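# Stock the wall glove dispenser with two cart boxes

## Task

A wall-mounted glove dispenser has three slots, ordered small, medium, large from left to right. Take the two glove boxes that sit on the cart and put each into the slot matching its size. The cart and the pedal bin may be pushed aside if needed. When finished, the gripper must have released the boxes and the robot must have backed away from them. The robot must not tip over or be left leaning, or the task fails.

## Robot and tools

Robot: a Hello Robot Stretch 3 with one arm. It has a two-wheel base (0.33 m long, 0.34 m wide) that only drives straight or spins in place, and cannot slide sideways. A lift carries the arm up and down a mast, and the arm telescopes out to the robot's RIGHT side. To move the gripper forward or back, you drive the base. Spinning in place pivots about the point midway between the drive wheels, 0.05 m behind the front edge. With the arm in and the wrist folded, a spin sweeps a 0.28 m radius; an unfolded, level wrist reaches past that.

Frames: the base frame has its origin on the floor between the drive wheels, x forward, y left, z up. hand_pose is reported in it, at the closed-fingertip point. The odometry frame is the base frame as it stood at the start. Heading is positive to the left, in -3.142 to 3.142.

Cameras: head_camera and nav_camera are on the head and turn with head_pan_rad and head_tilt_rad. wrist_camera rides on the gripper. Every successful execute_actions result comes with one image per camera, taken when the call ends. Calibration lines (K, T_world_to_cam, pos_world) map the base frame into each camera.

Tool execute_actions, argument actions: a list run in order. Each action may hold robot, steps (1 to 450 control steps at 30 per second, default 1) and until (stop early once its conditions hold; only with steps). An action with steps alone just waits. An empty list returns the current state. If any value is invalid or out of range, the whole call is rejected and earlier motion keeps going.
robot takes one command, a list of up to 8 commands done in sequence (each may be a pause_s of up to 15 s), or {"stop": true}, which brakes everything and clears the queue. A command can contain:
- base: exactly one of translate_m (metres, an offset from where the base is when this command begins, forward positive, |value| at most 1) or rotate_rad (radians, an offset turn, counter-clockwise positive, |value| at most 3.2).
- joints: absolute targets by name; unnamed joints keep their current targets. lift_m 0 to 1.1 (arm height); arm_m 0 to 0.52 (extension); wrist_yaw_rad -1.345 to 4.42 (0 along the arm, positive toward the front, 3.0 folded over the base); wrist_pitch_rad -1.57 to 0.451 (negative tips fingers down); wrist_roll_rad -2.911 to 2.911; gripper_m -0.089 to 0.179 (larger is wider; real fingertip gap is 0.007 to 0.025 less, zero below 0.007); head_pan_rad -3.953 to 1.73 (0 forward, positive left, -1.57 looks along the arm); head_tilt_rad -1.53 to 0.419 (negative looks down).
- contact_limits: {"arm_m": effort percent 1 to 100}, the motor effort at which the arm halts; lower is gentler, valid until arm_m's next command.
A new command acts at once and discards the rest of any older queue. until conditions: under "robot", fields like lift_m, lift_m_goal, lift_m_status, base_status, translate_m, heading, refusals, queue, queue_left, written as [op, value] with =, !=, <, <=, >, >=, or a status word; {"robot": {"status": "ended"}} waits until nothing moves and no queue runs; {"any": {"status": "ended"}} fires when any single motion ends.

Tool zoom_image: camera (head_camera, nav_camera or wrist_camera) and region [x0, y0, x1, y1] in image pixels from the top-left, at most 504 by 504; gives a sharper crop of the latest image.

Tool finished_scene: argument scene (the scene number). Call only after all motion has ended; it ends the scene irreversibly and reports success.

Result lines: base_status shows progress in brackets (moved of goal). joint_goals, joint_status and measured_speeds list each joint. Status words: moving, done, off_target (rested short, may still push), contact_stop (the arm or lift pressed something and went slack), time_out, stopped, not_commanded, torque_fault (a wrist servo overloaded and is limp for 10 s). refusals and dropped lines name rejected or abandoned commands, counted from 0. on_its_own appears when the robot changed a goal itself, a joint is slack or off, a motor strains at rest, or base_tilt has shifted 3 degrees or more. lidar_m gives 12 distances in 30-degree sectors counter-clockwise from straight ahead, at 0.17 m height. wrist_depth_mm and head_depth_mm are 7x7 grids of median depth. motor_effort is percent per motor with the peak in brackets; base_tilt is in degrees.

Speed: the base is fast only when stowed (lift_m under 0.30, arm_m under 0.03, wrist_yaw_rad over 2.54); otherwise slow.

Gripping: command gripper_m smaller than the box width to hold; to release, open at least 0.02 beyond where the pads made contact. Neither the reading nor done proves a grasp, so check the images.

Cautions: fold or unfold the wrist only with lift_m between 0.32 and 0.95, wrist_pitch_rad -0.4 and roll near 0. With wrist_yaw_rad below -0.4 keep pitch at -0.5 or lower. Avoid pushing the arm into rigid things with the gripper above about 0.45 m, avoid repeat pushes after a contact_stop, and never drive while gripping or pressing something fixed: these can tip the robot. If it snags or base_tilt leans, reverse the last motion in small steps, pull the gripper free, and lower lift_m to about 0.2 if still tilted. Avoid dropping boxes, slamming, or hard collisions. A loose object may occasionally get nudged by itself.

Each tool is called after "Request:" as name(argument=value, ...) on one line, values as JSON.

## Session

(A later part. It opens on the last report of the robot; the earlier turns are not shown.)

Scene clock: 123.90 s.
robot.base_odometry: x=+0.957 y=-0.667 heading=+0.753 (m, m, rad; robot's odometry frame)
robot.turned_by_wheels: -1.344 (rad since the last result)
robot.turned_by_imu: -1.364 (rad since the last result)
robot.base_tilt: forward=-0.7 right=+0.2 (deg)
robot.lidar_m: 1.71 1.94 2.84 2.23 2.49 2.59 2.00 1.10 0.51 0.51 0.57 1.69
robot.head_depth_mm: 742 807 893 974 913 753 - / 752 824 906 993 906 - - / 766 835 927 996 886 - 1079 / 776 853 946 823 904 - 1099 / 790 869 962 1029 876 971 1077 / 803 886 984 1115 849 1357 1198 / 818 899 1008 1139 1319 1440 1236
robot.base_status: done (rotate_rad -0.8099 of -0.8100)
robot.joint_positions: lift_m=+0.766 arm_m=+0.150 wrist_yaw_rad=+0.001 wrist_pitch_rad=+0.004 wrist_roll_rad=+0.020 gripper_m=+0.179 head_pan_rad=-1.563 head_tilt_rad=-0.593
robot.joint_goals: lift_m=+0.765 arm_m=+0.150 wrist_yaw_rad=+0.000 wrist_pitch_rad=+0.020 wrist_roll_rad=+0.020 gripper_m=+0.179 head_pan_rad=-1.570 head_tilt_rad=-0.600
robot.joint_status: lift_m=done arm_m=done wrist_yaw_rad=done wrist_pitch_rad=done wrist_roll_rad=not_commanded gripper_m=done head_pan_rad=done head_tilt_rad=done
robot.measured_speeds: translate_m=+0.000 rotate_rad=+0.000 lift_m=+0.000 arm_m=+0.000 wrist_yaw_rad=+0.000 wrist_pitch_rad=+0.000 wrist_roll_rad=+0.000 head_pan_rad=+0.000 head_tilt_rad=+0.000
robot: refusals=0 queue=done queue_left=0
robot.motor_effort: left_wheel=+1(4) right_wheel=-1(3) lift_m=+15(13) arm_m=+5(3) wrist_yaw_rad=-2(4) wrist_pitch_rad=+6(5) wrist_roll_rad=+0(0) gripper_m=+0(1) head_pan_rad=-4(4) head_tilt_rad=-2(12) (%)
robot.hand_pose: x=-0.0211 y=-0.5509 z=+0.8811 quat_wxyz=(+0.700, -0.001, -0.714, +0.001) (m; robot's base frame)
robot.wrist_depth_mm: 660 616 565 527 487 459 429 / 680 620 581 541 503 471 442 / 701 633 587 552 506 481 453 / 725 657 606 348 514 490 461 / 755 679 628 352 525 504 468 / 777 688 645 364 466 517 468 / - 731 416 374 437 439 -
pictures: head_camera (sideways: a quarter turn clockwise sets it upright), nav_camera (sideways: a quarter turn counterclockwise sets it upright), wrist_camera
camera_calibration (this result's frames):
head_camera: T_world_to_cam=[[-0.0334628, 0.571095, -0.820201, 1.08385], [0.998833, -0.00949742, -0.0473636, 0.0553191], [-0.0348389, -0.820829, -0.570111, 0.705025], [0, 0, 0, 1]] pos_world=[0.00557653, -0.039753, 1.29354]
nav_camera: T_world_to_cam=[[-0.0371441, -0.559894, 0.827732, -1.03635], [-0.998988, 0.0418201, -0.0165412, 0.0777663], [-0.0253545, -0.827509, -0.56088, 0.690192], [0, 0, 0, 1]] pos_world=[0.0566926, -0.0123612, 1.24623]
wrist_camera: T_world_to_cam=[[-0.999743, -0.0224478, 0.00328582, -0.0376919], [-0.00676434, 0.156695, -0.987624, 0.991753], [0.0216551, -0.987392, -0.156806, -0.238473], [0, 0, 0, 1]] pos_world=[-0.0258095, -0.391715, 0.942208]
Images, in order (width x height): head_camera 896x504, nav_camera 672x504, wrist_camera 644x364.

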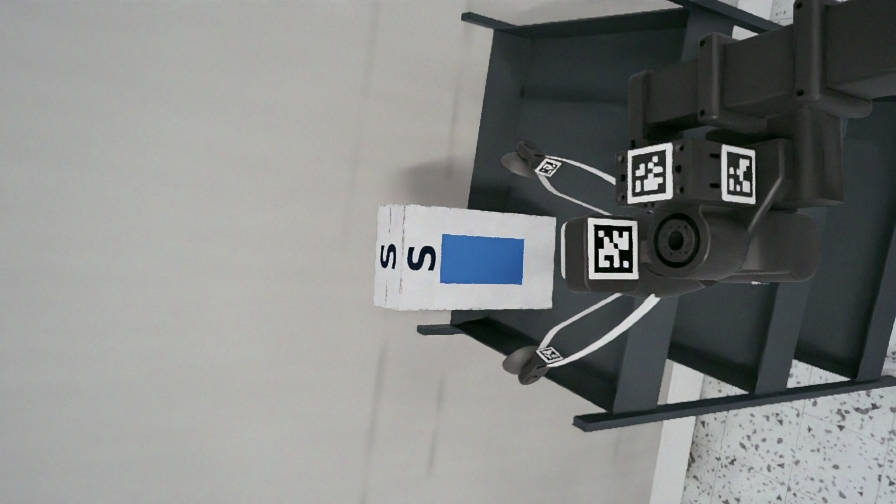

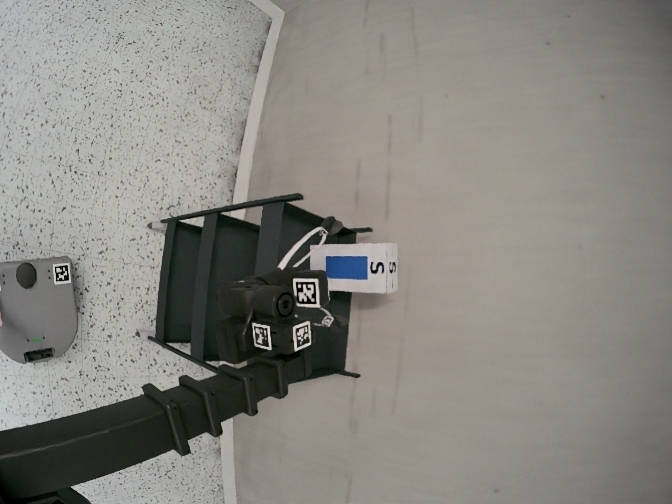

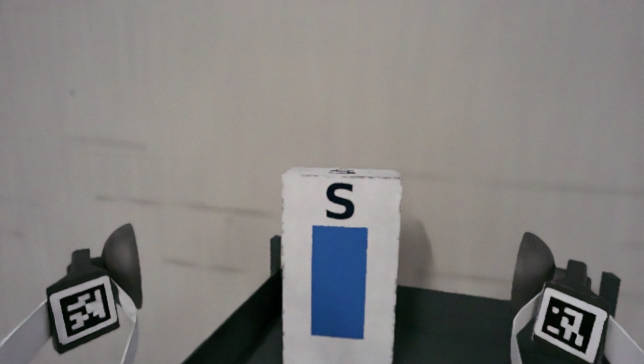

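Request:
execute_actions(actions=[{"robot":{"joints":{"wrist_yaw_rad":-0.1,"arm_m":0.378},"base":{"translate_m":0.012}},"steps":450,"until":{"robot":{"status":"ended"}}}])

Scene clock: 127.60 s.
robot.base_odometry: x=+0.966 y=-0.659 heading=+0.753 (m, m, rad; robot's odometry frame)
robot.turned_by_wheels: +0.000 (rad since the last result)
robot.turned_by_imu: +0.000 (rad since the last result)
robot.base_tilt: forward=-0.7 right=+0.3 (deg)
robot.lidar_m: 1.70 1.92 2.83 2.22 2.49 2.60 2.00 1.10 0.51 0.51 1.04 1.70
robot.head_depth_mm: 743 808 897 978 892 714 - / 757 828 914 998 925 - 936 / 767 837 932 - 835 957 939 / 779 854 938 - 851 952 1066 / 791 870 962 1031 877 972 1077 / 804 885 987 1118 1206 1393 1221 / 819 904 1009 1147 1319 1437 1243
robot.base_status: done (translate_m +0.0120 of +0.0120)
robot.joint_positions: lift_m=+0.766 arm_m=+0.378 wrist_yaw_rad=-0.098 wrist_pitch_rad=+0.004 wrist_roll_rad=+0.020 gripper_m=+0.179 head_pan_rad=-1.563 head_tilt_rad=-0.593
robot.joint_goals: lift_m=+0.765 arm_m=+0.378 wrist_yaw_rad=-0.100 wrist_pitch_rad=+0.020 wrist_roll_rad=+0.020 gripper_m=+0.179 head_pan_rad=-1.570 head_tilt_rad=-0.600
robot.joint_status: lift_m=done arm_m=done wrist_yaw_rad=done wrist_pitch_rad=done wrist_roll_rad=not_commanded gripper_m=done head_pan_rad=done head_tilt_rad=done
robot.measured_speeds: translate_m=+0.000 rotate_rad=+0.000 lift_m=+0.000 arm_m=+0.000 wrist_yaw_rad=+0.000 wrist_pitch_rad=+0.000 wrist_roll_rad=+0.000 head_pan_rad=+0.000 head_tilt_rad=+0.000
robot: refusals=0 queue=done queue_left=0
robot.motor_effort: left_wheel=+1(3) right_wheel=-1(3) lift_m=+15(14) arm_m=+5(6) wrist_yaw_rad=-2(6) wrist_pitch_rad=+6(5) wrist_roll_rad=+0(0) gripper_m=+0(0) head_pan_rad=-4(3) head_tilt_rad=-2(3) (%)
robot.hand_pose: x=-0.0465 y=-0.7777 z=+0.8811 quat_wxyz=(+0.699, -0.036, -0.713, -0.033) (m; robot's base frame)
robot.wrist_depth_mm: 342 328 310 300 286 275 264 / 348 338 321 306 293 281 272 / 361 343 328 313 299 286 277 / 370 353 336 322 309 294 283 / 380 360 144 145 147 301 288 / 396 118 117 117 117 116 292 / - 384 121 119 119 311 -
pictures: head_camera (sideways: a quarter turn clockwise sets it upright), nav_camera (sideways: a quarter turn counterclockwise sets it upright), wrist_camera
camera_calibration (this result's frames):
head_camera: T_world_to_cam=[[-0.0334627, 0.571098, -0.8202, 1.08385], [0.998833, -0.00949742, -0.0473636, 0.0553192], [-0.034839, -0.820827, -0.570113, 0.705028], [0, 0, 0, 1]] pos_world=[0.00557652, -0.0397529, 1.29354]
nav_camera: T_world_to_cam=[[-0.0371442, -0.559896, 0.82773, -1.03635], [-0.998988, 0.0418203, -0.0165411, 0.0777662], [-0.0253546, -0.827507, -0.560883, 0.690195], [0, 0, 0, 1]] pos_world=[0.0566926, -0.012361, 1.24623]
wrist_camera: T_world_to_cam=[[-0.997063, 0.0765109, 0.00328605, 0.00896163], [0.00876162, 0.156596, -0.987624, 1.02776], [-0.0760786, -0.984695, -0.156806, -0.46428], [0, 0, 0, 1]] pos_world=[-0.0353913, -0.618803, 0.942208]
Images, in order (width x height): head_camera 896x504, nav_camera 672x504, wrist_camera 644x364.

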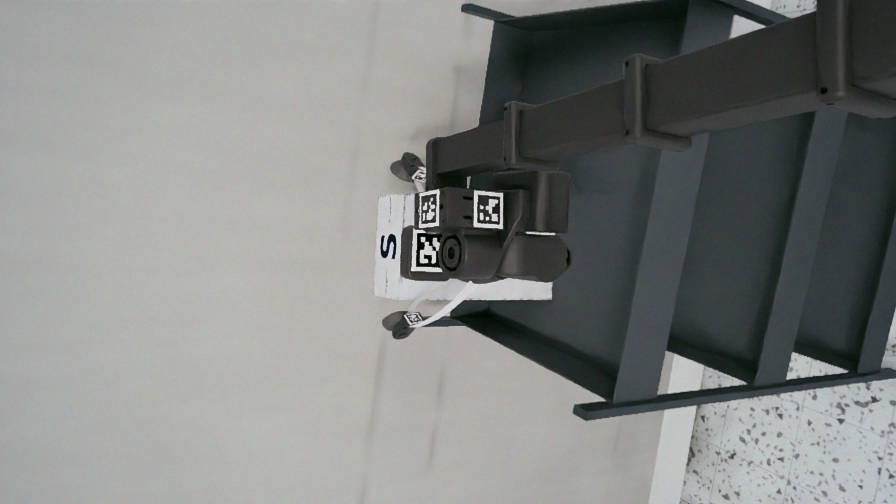

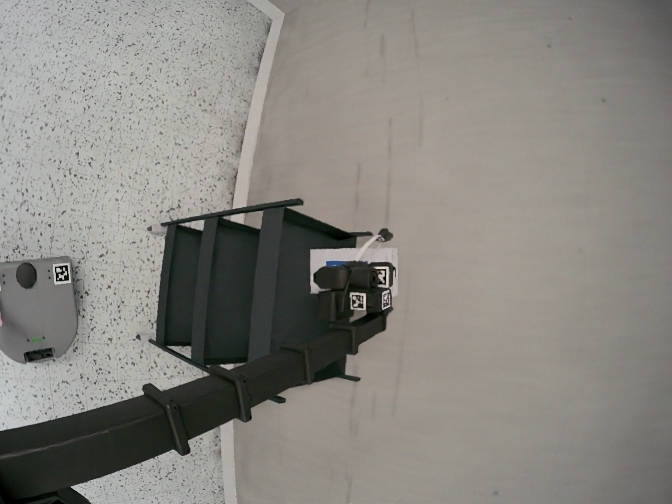

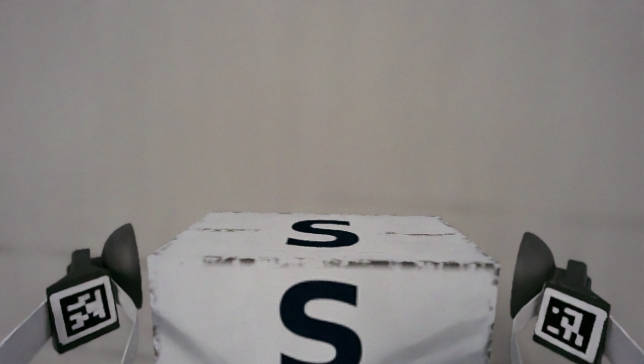

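Request:
execute_actions(actions=[{"robot":[{"joints":{"gripper_m":0.07}},{"joints":{"lift_m":0.95}}],"steps":450,"until":{"robot":{"status":"ended"}}},{"robot":{"joints":{"wrist_pitch_rad":0.07,"arm_m":0.1,"wrist_yaw_rad":-0.02,"lift_m":1.03,"head_tilt_rad":-0.45}},"steps":40},{"robot":[{"base":{"rotate_rad":0.939}},{"base":{"translate_m":1.0}},{"base":{"translate_m":1.0}},{"base":{"rotate_rad":0.408}},{"joints":{"arm_m":0.44}}],"steps":30}])

Request:
execute_actions(actions=[{"steps":450,"until":{"robot":{"status":"ended"}}},{"steps":450,"until":{"robot":{"status":"ended"}}},{"steps":450,"until":{"robot":{"status":"ended"}}}])

Scene clock: 135.30 s.
robot.base_odometry: x=+0.966 y=-0.659 heading=+1.183 (m, m, rad; robot's odometry frame)
robot.turned_by_wheels: +0.430 (rad since the last result)
robot.turned_by_imu: +0.432 (rad since the last result)
robot.base_tilt: forward=-0.5 right=-0.1 (deg)
robot.lidar_m: 1.83 2.75 2.23 2.38 2.63 2.48 1.18 0.52 0.51 0.56 1.48 1.71
robot.head_depth_mm: 790 839 - - - 828 717 / 832 885 - - - 816 909 / 880 945 996 - - 1228 922 / 938 1012 1048 - 539 1424 1365 / 1004 1079 1135 502 541 1549 1362 / 1074 1162 1278 1407 1556 1625 1354 / 1153 1262 1391 1535 1737 1635 1352
robot.base_status: moving (rotate_rad +0.4299 of +0.9390)
robot.joint_positions: lift_m=+1.029 arm_m=+0.129 wrist_yaw_rad=-0.021 wrist_pitch_rad=-0.005 wrist_roll_rad=+0.020 gripper_m=+0.077 head_pan_rad=-1.563 head_tilt_rad=-0.458
robot.joint_goals: lift_m=+1.030 arm_m=+0.100 wrist_yaw_rad=-0.020 wrist_pitch_rad=+0.070 wrist_roll_rad=+0.020 gripper_m=+0.076 head_pan_rad=-1.570 head_tilt_rad=-0.450
robot.joint_status: lift_m=moving arm_m=moving wrist_yaw_rad=moving wrist_pitch_rad=moving wrist_roll_rad=not_commanded gripper_m=done head_pan_rad=done head_tilt_rad=done
robot.measured_speeds: translate_m=+0.000 rotate_rad=+0.634 lift_m=+0.000 arm_m=-0.092 wrist_yaw_rad=+0.000 wrist_pitch_rad=+0.000 wrist_roll_rad=+0.000 head_pan_rad=+0.000 head_tilt_rad=+0.000
robot: refusals=0 queue=running queue_left=4
robot.on_its_own: gripper_m is held at +0.076, not at your +0.070, by its stall guard, which is not easing now
robot.motor_effort: left_wheel=-1(3) right_wheel=+2(4) lift_m=+43(46) arm_m=-4(5) wrist_yaw_rad=+2(9) wrist_pitch_rad=+29(29) wrist_roll_rad=+0(0) gripper_m=-19(96) head_pan_rad=-5(5) head_tilt_rad=+3(12) (%)
robot.hand_pose: x=-0.0268 y=-0.5302 z=+1.1426 quat_wxyz=(+0.700, -0.005, -0.714, -0.009) (m; robot's base frame)
robot.wrist_depth_mm: - - 943 736 609 520 451 / - - 964 750 616 533 454 / - - 988 774 632 539 469 / - - - 803 649 550 478 / - - 145 147 151 544 481 / - 127 126 125 125 125 488 / - - 127 127 127 336 487
pictures: head_camera (sideways: a quarter turn clockwise sets it upright), nav_camera (sideways: a quarter turn counterclockwise sets it upright), wrist_camera
camera_calibration (this result's frames):
head_camera: T_world_to_cam=[[-0.0325884, 0.455533, -0.889622, 1.17438], [0.998879, -0.015719, -0.0446397, 0.0517807], [-0.0343188, -0.89008, -0.45451, 0.554612], [0, 0, 0, 1]] pos_world=[0.00558206, -0.0405031, 1.29914]
nav_camera: T_world_to_cam=[[-0.0380253, -0.443424, 0.895505, -1.12473], [-0.998968, 0.0391487, -0.0230334, 0.0862218], [-0.0248443, -0.895457, -0.444455, 0.538704], [0, 0, 0, 1]] pos_world=[0.0567482, -0.0197238, 1.24862]
wrist_camera: T_world_to_cam=[[-0.999995, -0.000464986, 0.00310381, -0.0318658], [-0.00313799, 0.165048, -0.986281, 1.24973], [-0.0000536696, -0.986285, -0.165048, -0.167445], [0, 0, 0, 1]] pos_world=[-0.027953, -0.371428, 1.20505]
Images, in order (width x height): head_camera 896x504, nav_camera 672x504, wrist_camera 644x364.

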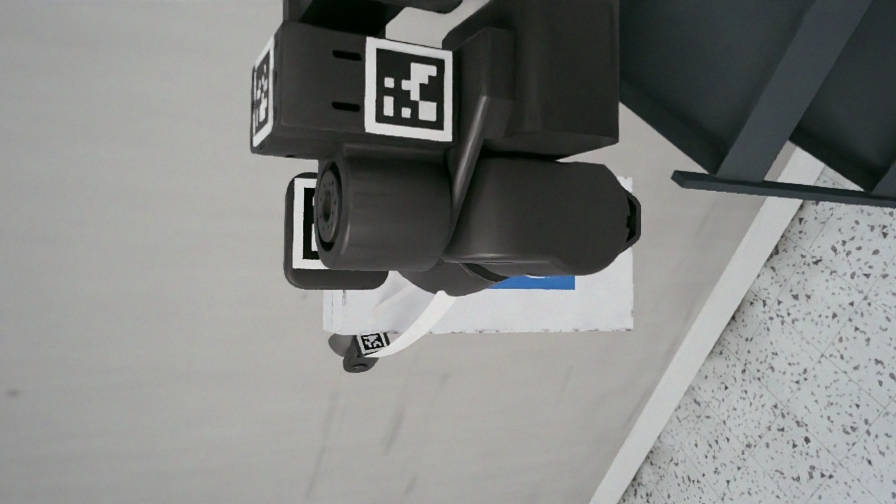

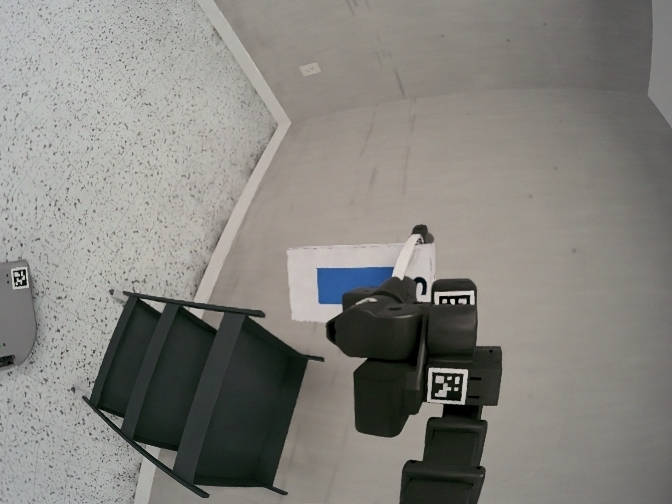

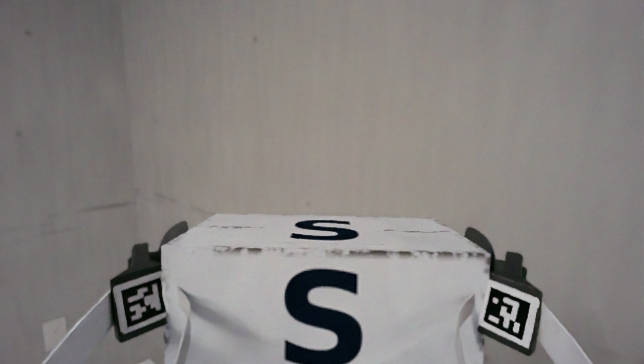

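Scene clock: 164.13 s.
robot.base_odometry: x=+0.724 y=+1.326 heading=+2.100 (m, m, rad; robot's odometry frame)
robot.turned_by_wheels: +0.917 (rad since the last result)
robot.turned_by_imu: +0.933 (rad since the last result)
robot.base_tilt: forward=-0.6 right=+0.3 (deg)
robot.lidar_m: 1.03 1.06 1.07 1.51 3.52 2.41 2.38 1.29 0.93 0.89 0.92 1.07
robot.head_depth_mm: 746 808 - 878 931 1185 1313 / 746 794 881 919 951 1168 1300 / 742 784 888 932 1025 1162 1283 / 737 778 782 817 1035 1158 1275 / 734 790 838 930 1025 1148 1266 / 729 786 849 931 1019 1134 1254 / 727 782 846 918 1015 1126 1261
robot.base_status: done (rotate_rad +0.4079 of +0.4080)
robot.joint_positions: lift_m=+1.029 arm_m=+0.440 wrist_yaw_rad=-0.019 wrist_pitch_rad=-0.005 wrist_roll_rad=+0.020 gripper_m=+0.077 head_pan_rad=-1.563 head_tilt_rad=-0.458
robot.joint_goals: lift_m=+1.030 arm_m=+0.440 wrist_yaw_rad=-0.020 wrist_pitch_rad=+0.070 wrist_roll_rad=+0.020 gripper_m=+0.076 head_pan_rad=-1.570 head_tilt_rad=-0.450
robot.joint_status: lift_m=done arm_m=done wrist_yaw_rad=done wrist_pitch_rad=off_target wrist_roll_rad=not_commanded gripper_m=done head_pan_rad=done head_tilt_rad=done
robot.measured_speeds: translate_m=+0.000 rotate_rad=+0.000 lift_m=+0.000 arm_m=+0.000 wrist_yaw_rad=+0.000 wrist_pitch_rad=+0.000 wrist_roll_rad=+0.000 head_pan_rad=+0.000 head_tilt_rad=+0.000
robot: refusals=0 queue=done queue_left=0
robot.on_its_own: gripper_m is held at +0.076, not at your +0.070, by its stall guard, which is not easing now
robot.motor_effort: left_wheel=+0(3) right_wheel=+1(6) lift_m=+45(44) arm_m=+5(6) wrist_yaw_rad=+0(1) wrist_pitch_rad=+27(26) wrist_roll_rad=+0(0) gripper_m=-20(19) head_pan_rad=-4(4) head_tilt_rad=+3(3) (%)
robot.hand_pose: x=-0.0264 y=-0.8407 z=+1.1426 quat_wxyz=(+0.700, -0.005, -0.714, -0.009) (m; robot's base frame)
robot.wrist_depth_mm: 199 198 198 197 197 197 196 / 204 205 203 202 203 202 201 / 209 209 209 208 207 207 207 / 215 215 214 213 213 212 212 / 221 220 144 147 151 218 218 / 227 126 126 125 125 125 224 / 234 235 128 127 127 127 230
pictures: head_camera (sideways: a quarter turn clockwise sets it upright), nav_camera (sideways: a quarter turn counterclockwise sets it upright), wrist_camera
camera_calibration (this result's frames):
head_camera: T_world_to_cam=[[-0.0325882, 0.455531, -0.889623, 1.17438], [0.998879, -0.0157197, -0.0446396, 0.0517806], [-0.0343194, -0.890081, -0.454509, 0.554611], [0, 0, 0, 1]] pos_world=[0.00558203, -0.0405031, 1.29914]
nav_camera: T_world_to_cam=[[-0.0380256, -0.443423, 0.895506, -1.12474], [-0.998968, 0.0391493, -0.0230335, 0.0862219], [-0.0248448, -0.895457, -0.444454, 0.538702], [0, 0, 0, 1]] pos_world=[0.0567482, -0.0197239, 1.24862]
wrist_camera: T_world_to_cam=[[-0.999994, -0.00181085, 0.00310495, -0.0327982], [-0.00336124, 0.165043, -0.986281, 1.30097], [0.00127356, -0.986285, -0.165048, -0.473644], [0, 0, 0, 1]] pos_world=[-0.0278219, -0.681923, 1.20505]
Images, in order (width x height): head_camera 896x504, nav_camera 672x504, wrist_camera 644x364.

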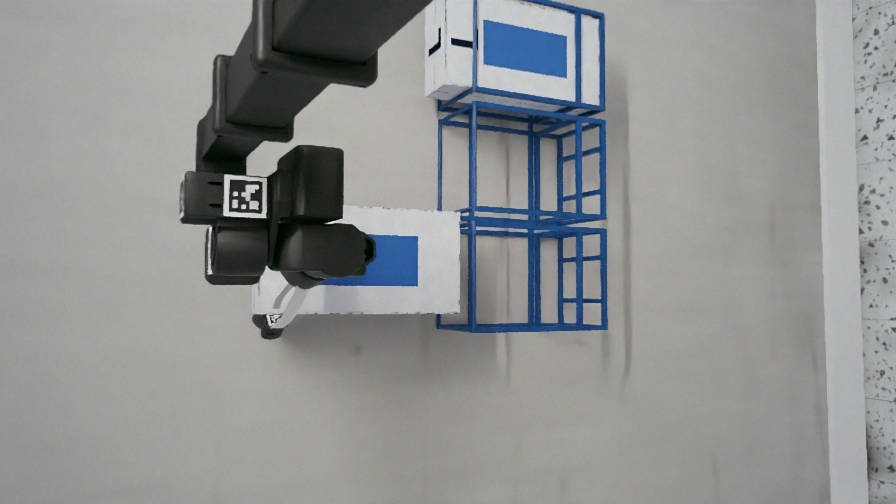

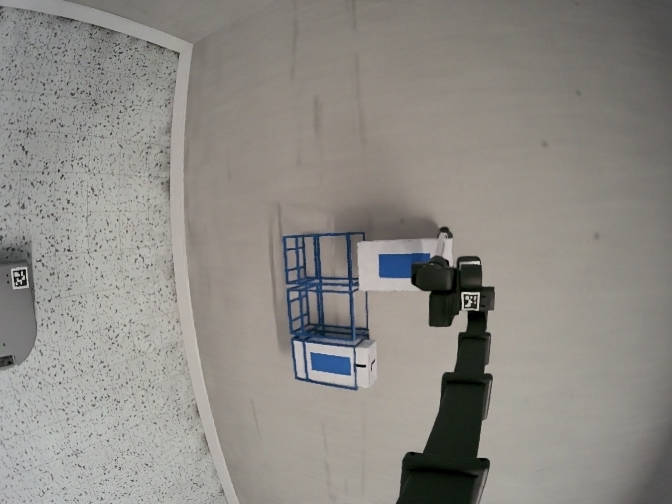

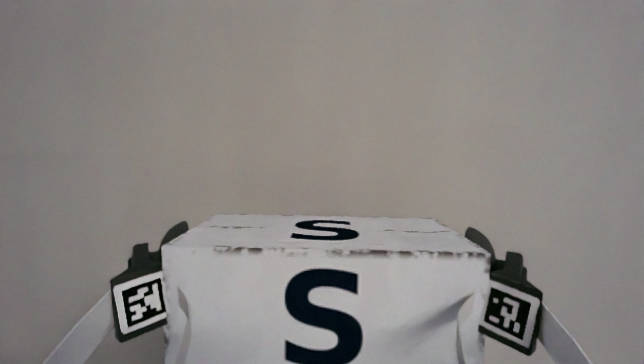

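Request:
execute_actions(actions=[{"robot":{"base":{"translate_m":0.015},"joints":{"arm_m":0.455,"wrist_pitch_rad":0.115}},"steps":450,"until":{"robot":{"status":"ended"}}},{"robot":{"joints":{"lift_m":0.985}},"steps":450,"until":{"robot":{"status":"ended"}}}])

Request:
zoom_image(camera="head_camera", region=[380, 170, 640, 350])

Scene clock: 167.53 s.
robot.base_odometry: x=+0.716 y=+1.339 heading=+2.100 (m, m, rad; robot's odometry frame)
robot.turned_by_wheels: +0.000 (rad since the last result)
robot.turned_by_imu: +0.000 (rad since the last result)
robot.base_tilt: forward=-0.6 right=+0.4 (deg)
robot.lidar_m: 1.01 1.04 1.07 1.45 3.51 2.43 2.40 1.29 0.92 0.89 0.92 1.05
robot.head_depth_mm: 751 806 864 - 944 1181 1311 / 741 801 - 943 1003 1167 1294 / 740 795 - 943 1025 1162 1283 / 738 791 - 843 1032 1150 1264 / 733 786 831 919 1029 1141 1258 / 727 786 851 932 1019 1132 1262 / 728 780 848 925 1012 1124 1258
robot.base_status: done (translate_m +0.0150 of +0.0150)
robot.joint_positions: lift_m=+0.985 arm_m=+0.455 wrist_yaw_rad=-0.019 wrist_pitch_rad=+0.039 wrist_roll_rad=+0.020 gripper_m=+0.077 head_pan_rad=-1.563 head_tilt_rad=-0.458
robot.joint_goals: lift_m=+0.985 arm_m=+0.455 wrist_yaw_rad=-0.020 wrist_pitch_rad=+0.115 wrist_roll_rad=+0.020 gripper_m=+0.076 head_pan_rad=-1.570 head_tilt_rad=-0.450
robot.joint_status: lift_m=done arm_m=done wrist_yaw_rad=done wrist_pitch_rad=off_target wrist_roll_rad=not_commanded gripper_m=done head_pan_rad=done head_tilt_rad=done
robot.measured_speeds: translate_m=+0.000 rotate_rad=+0.000 lift_m=+0.000 arm_m=+0.000 wrist_yaw_rad=+0.000 wrist_pitch_rad=+0.000 wrist_roll_rad=+0.000 head_pan_rad=+0.000 head_tilt_rad=+0.000
robot: refusals=0 queue=done queue_left=0
robot.on_its_own: gripper_m is held at +0.076, not at your +0.070, by its stall guard, which is not easing now
robot.motor_effort: left_wheel=+0(1) right_wheel=+0(5) lift_m=+18(44) arm_m=+5(5) wrist_yaw_rad=+0(1) wrist_pitch_rad=+27(30) wrist_roll_rad=+0(0) gripper_m=-19(20) head_pan_rad=-4(4) head_tilt_rad=+3(3) (%)
robot.hand_pose: x=-0.0263 y=-0.8566 z=+1.1099 quat_wxyz=(+0.700, -0.020, -0.714, +0.007) (m; robot's base frame)
robot.wrist_depth_mm: 189 188 187 187 187 187 185 / 192 192 191 191 190 190 190 / 196 196 195 194 195 194 193 / 200 198 199 199 198 197 197 / 204 203 145 148 152 201 202 / 209 126 126 125 125 125 205 / 213 213 127 127 127 170 211
pictures: head_camera (sideways: a quarter turn clockwise sets it upright), nav_camera (sideways: a quarter turn counterclockwise sets it upright), wrist_camera
camera_calibration (this result's frames):
head_camera: T_world_to_cam=[[-0.0325882, 0.455531, -0.889623, 1.17438], [0.998879, -0.0157197, -0.0446396, 0.0517806], [-0.0343194, -0.890081, -0.454509, 0.554611], [0, 0, 0, 1]] pos_world=[0.00558203, -0.0405031, 1.29914]
nav_camera: T_world_to_cam=[[-0.0380256, -0.443423, 0.895506, -1.12474], [-0.998968, 0.0391493, -0.0230335, 0.0862219], [-0.0248448, -0.895457, -0.444454, 0.538702], [0, 0, 0, 1]] pos_world=[0.0567482, -0.0197239, 1.24862]
wrist_camera: T_world_to_cam=[[-0.999991, -0.00212899, 0.00377256, -0.0336366], [-0.0040041, 0.121987, -0.992524, 1.24139], [0.00165287, -0.992529, -0.121994, -0.547811], [0, 0, 0, 1]] pos_world=[-0.0277602, -0.695223, 1.1654]
Images, in order (width x height): head_camera 896x504, nav_camera 672x504, wrist_camera 644x364.

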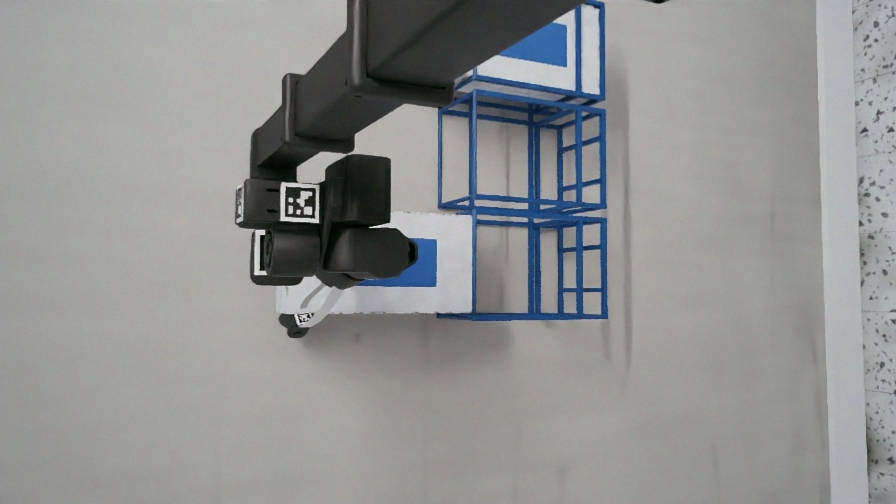

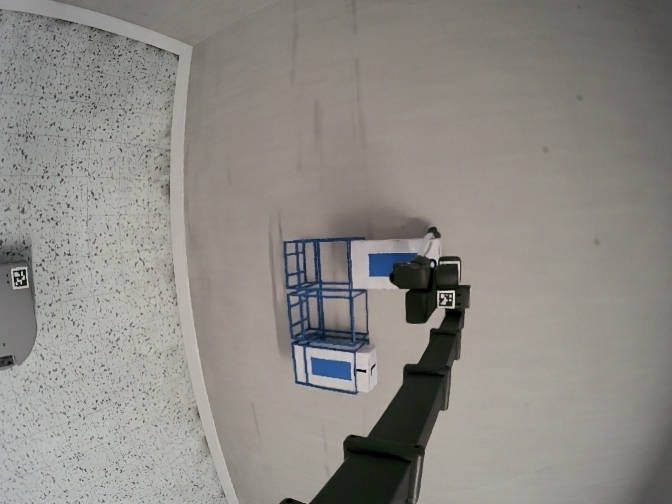

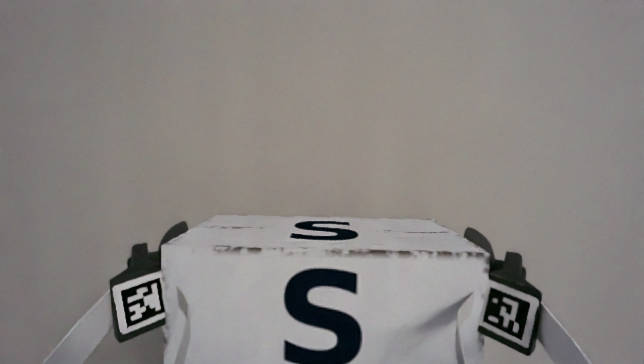

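Region (380, 170, 640, 350) of head_camera's 896x504 image, scaled by 1.938, with more detail than that image has; it fills the top 349 rows of this view, and the rest is white.

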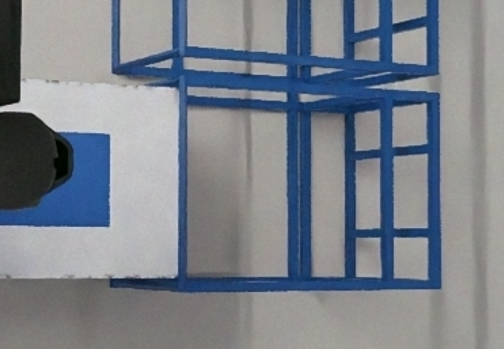

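Request:
execute_actions(actions=[{"robot":{"joints":{"lift_m":0.798}},"steps":450,"until":{"robot":{"status":"ended"}}}])

Scene clock: 170.67 s.
robot.base_odometry: x=+0.716 y=+1.339 heading=+2.100 (m, m, rad; robot's odometry frame)
robot.turned_by_wheels: +0.000 (rad since the last result)
robot.turned_by_imu: +0.000 (rad since the last result)
robot.base_tilt: forward=-0.6 right=+0.3 (deg)
robot.lidar_m: 1.01 1.05 1.07 1.46 3.51 2.44 2.40 1.29 0.93 0.89 0.92 1.05
robot.head_depth_mm: 747 806 876 885 934 1176 - / 747 804 870 930 938 - 1296 / 742 797 866 921 1071 1165 1272 / 736 791 860 904 1067 1156 1281 / 731 788 855 912 1029 1142 1272 / 729 784 853 929 1023 1134 1267 / 725 780 849 919 1008 1128 1255
robot.base_status: done (translate_m +0.0150 of +0.0150)
robot.joint_positions: lift_m=+0.798 arm_m=+0.455 wrist_yaw_rad=-0.018 wrist_pitch_rad=+0.045 wrist_roll_rad=+0.021 gripper_m=+0.077 head_pan_rad=-1.563 head_tilt_rad=-0.458
robot.joint_goals: lift_m=+0.798 arm_m=+0.455 wrist_yaw_rad=-0.020 wrist_pitch_rad=+0.115 wrist_roll_rad=+0.021 gripper_m=+0.076 head_pan_rad=-1.570 head_tilt_rad=-0.450
robot.joint_status: lift_m=done arm_m=done wrist_yaw_rad=done wrist_pitch_rad=off_target wrist_roll_rad=not_commanded gripper_m=done head_pan_rad=done head_tilt_rad=done
robot.measured_speeds: translate_m=+0.000 rotate_rad=+0.000 lift_m=+0.000 arm_m=+0.000 wrist_yaw_rad=+0.000 wrist_pitch_rad=+0.000 wrist_roll_rad=+0.000 head_pan_rad=+0.000 head_tilt_rad=+0.000
robot: refusals=0 queue=done queue_left=0
robot.on_its_own: gripper_m is held at +0.076, not at your +0.070, by its stall guard, which is not easing now
robot.motor_effort: left_wheel=+1(1) right_wheel=+0(1) lift_m=+17(16) arm_m=+5(5) wrist_yaw_rad=-2(2) wrist_pitch_rad=+25(28) wrist_roll_rad=+0(1) gripper_m=-19(20) head_pan_rad=-4(5) head_tilt_rad=+2(3) (%)
robot.hand_pose: x=-0.0261 y=-0.8566 z=+0.9247 quat_wxyz=(+0.700, -0.022, -0.714, +0.010) (m; robot's base frame)
robot.wrist_depth_mm: 190 189 188 188 187 187 187 / 194 193 192 192 191 191 191 / 197 196 197 196 195 194 195 / 201 200 200 199 199 198 197 / 204 203 145 147 152 201 201 / 208 126 125 125 125 125 205 / 213 132 127 127 127 126 208
pictures: head_camera (sideways: a quarter turn clockwise sets it upright), nav_camera (sideways: a quarter turn counterclockwise sets it upright), wrist_camera
camera_calibration (this result's frames):
head_camera: T_world_to_cam=[[-0.0325883, 0.455531, -0.889623, 1.17438], [0.998879, -0.0157195, -0.0446396, 0.0517806], [-0.0343191, -0.890081, -0.454509, 0.554611], [0, 0, 0, 1]] pos_world=[0.00558204, -0.0405031, 1.29914]
nav_camera: T_world_to_cam=[[-0.0380254, -0.443423, 0.895506, -1.12474], [-0.998968, 0.039149, -0.0230335, 0.0862219], [-0.0248446, -0.895457, -0.444454, 0.538702], [0, 0, 0, 1]] pos_world=[0.0567482, -0.0197239, 1.24862]
wrist_camera: T_world_to_cam=[[-0.999988, -0.0031912, 0.0036565, -0.0334656], [-0.00400007, 0.115296, -0.993323, 1.05256], [0.00274831, -0.993326, -0.115307, -0.57734], [0, 0, 0, 1]] pos_world=[-0.0276681, -0.69495, 0.979085]
Images, in order (width x height): head_camera 896x504, nav_camera 672x504, wrist_camera 644x364.

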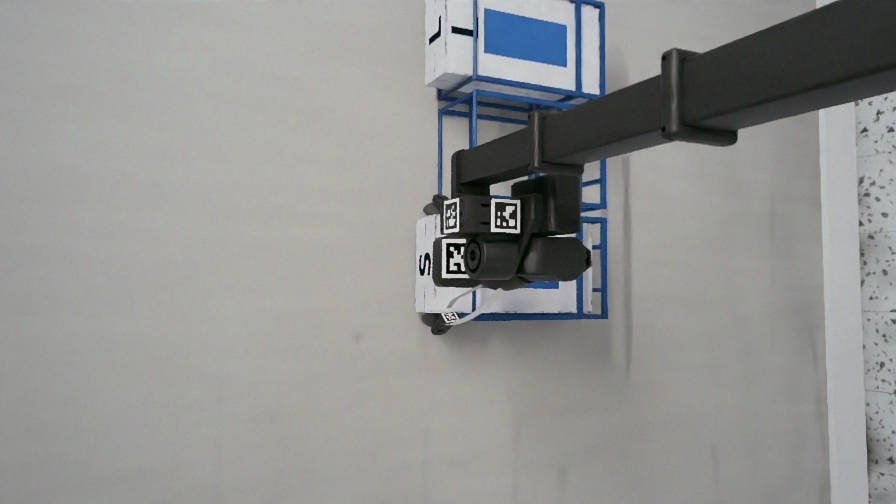

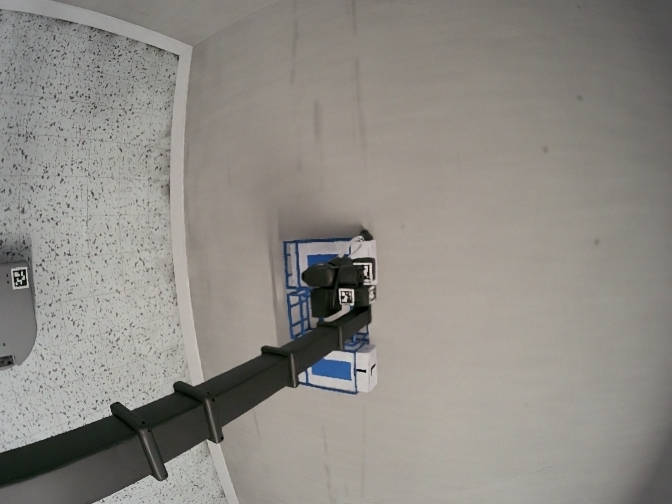

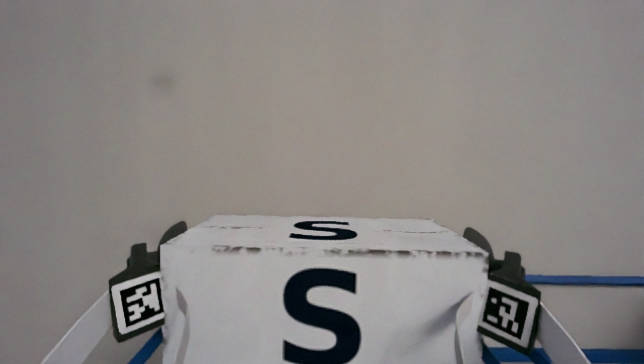

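Request:
execute_actions(actions=[{"robot":[{"joints":{"gripper_m":0.179}},{"joints":{"lift_m":0.81,"arm_m":0.05}}],"steps":450,"until":{"robot":{"status":"ended"}}}])

Scene clock: 176.77 s.
robot.base_odometry: x=+0.716 y=+1.339 heading=+2.100 (m, m, rad; robot's odometry frame)
robot.turned_by_wheels: +0.000 (rad since the last result)
robot.turned_by_imu: +0.000 (rad since the last result)
robot.base_tilt: forward=-0.6 right=+0.2 (deg)
robot.lidar_m: 1.01 1.04 1.06 1.45 3.50 2.43 2.39 1.28 0.93 0.89 0.92 1.05
robot.head_depth_mm: 747 804 875 883 929 1177 1308 / 746 803 872 930 1001 1190 1293 / 740 798 869 948 1033 1162 1286 / 736 793 859 870 926 1126 - / 734 790 856 912 1013 1141 1258 / 731 787 849 928 1021 1149 1256 / 727 780 849 920 1010 1126 1257
robot.base_status: done (translate_m +0.0150 of +0.0150)
robot.joint_positions: lift_m=+0.809 arm_m=+0.050 wrist_yaw_rad=-0.018 wrist_pitch_rad=+0.095 wrist_roll_rad=+0.021 gripper_m=+0.179 head_pan_rad=-1.563 head_tilt_rad=-0.458
robot.joint_goals: lift_m=+0.810 arm_m=+0.050 wrist_yaw_rad=-0.020 wrist_pitch_rad=+0.115 wrist_roll_rad=+0.021 gripper_m=+0.179 head_pan_rad=-1.570 head_tilt_rad=-0.450
robot.joint_status: lift_m=done arm_m=done wrist_yaw_rad=done wrist_pitch_rad=off_target wrist_roll_rad=not_commanded gripper_m=done head_pan_rad=done head_tilt_rad=done
robot.measured_speeds: translate_m=+0.000 rotate_rad=+0.000 lift_m=+0.000 arm_m=+0.000 wrist_yaw_rad=+0.000 wrist_pitch_rad=+0.000 wrist_roll_rad=+0.000 head_pan_rad=+0.000 head_tilt_rad=+0.000
robot: refusals=0 queue=done queue_left=0
robot.motor_effort: left_wheel=-1(0) right_wheel=+0(0) lift_m=+41(41) arm_m=-3(4) wrist_yaw_rad=-2(2) wrist_pitch_rad=+7(25) wrist_roll_rad=+0(0) gripper_m=+0(85) head_pan_rad=-4(5) head_tilt_rad=+3(3) (%)
robot.hand_pose: x=-0.0261 y=-0.4527 z=+0.9484 quat_wxyz=(+0.700, -0.039, -0.713, +0.027) (m; robot's base frame)
robot.wrist_depth_mm: 599 598 597 594 595 590 586 / 600 600 598 599 599 604 598 / 613 608 603 603 609 605 602 / 617 613 611 611 610 604 614 / 624 617 619 523 612 511 610 / 627 629 619 528 624 522 612 / - 637 633 529 632 519 -
pictures: head_camera (sideways: a quarter turn clockwise sets it upright), nav_camera (sideways: a quarter turn counterclockwise sets it upright), wrist_camera
camera_calibration (this result's frames):
head_camera: T_world_to_cam=[[-0.0325879, 0.45552, -0.889629, 1.17438], [0.998879, -0.0157206, -0.0446394, 0.0517803], [-0.0343196, -0.890087, -0.454498, 0.554596], [0, 0, 0, 1]] pos_world=[0.00558202, -0.0405032, 1.29914]
nav_camera: T_world_to_cam=[[-0.0380258, -0.443411, 0.895511, -1.12474], [-0.998968, 0.0391493, -0.0230341, 0.0862226], [-0.0248451, -0.895463, -0.444442, 0.538688], [0, 0, 0, 1]] pos_world=[0.0567482, -0.0197246, 1.24862]
wrist_camera: T_world_to_cam=[[-0.999985, -0.00280572, 0.00471576, -0.0331443], [-0.00489083, 0.0660626, -0.997803, 1.01149], [0.00248802, -0.997812, -0.0660754, -0.222052], [0, 0, 0, 1]] pos_world=[-0.0276442, -0.288481, 0.994756]
Images, in order (width x height): head_camera 896x504, nav_camera 672x504, wrist_camera 644x364.

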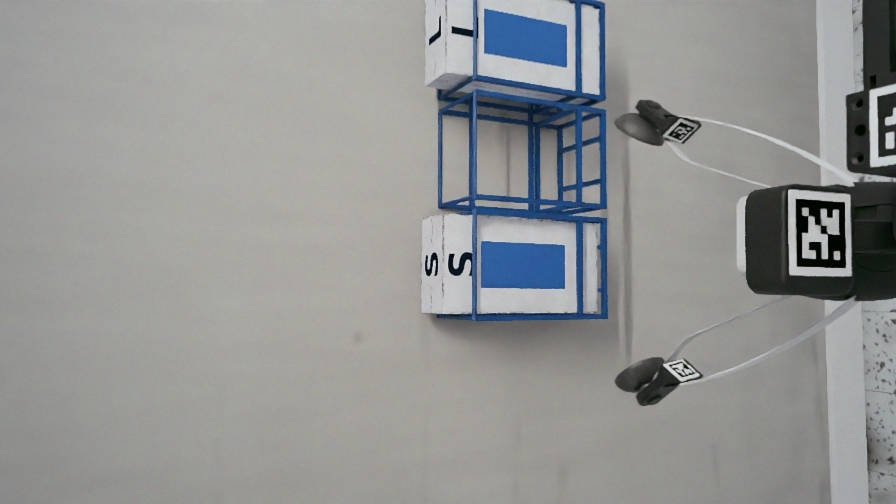

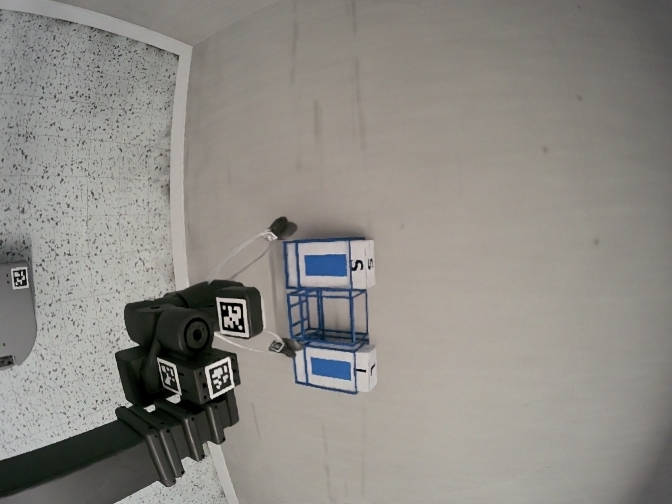

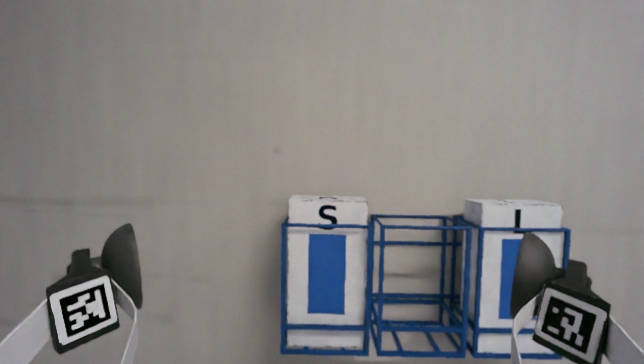

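Request:
finished_scene(scene=1)

The scene is finished: the task was done.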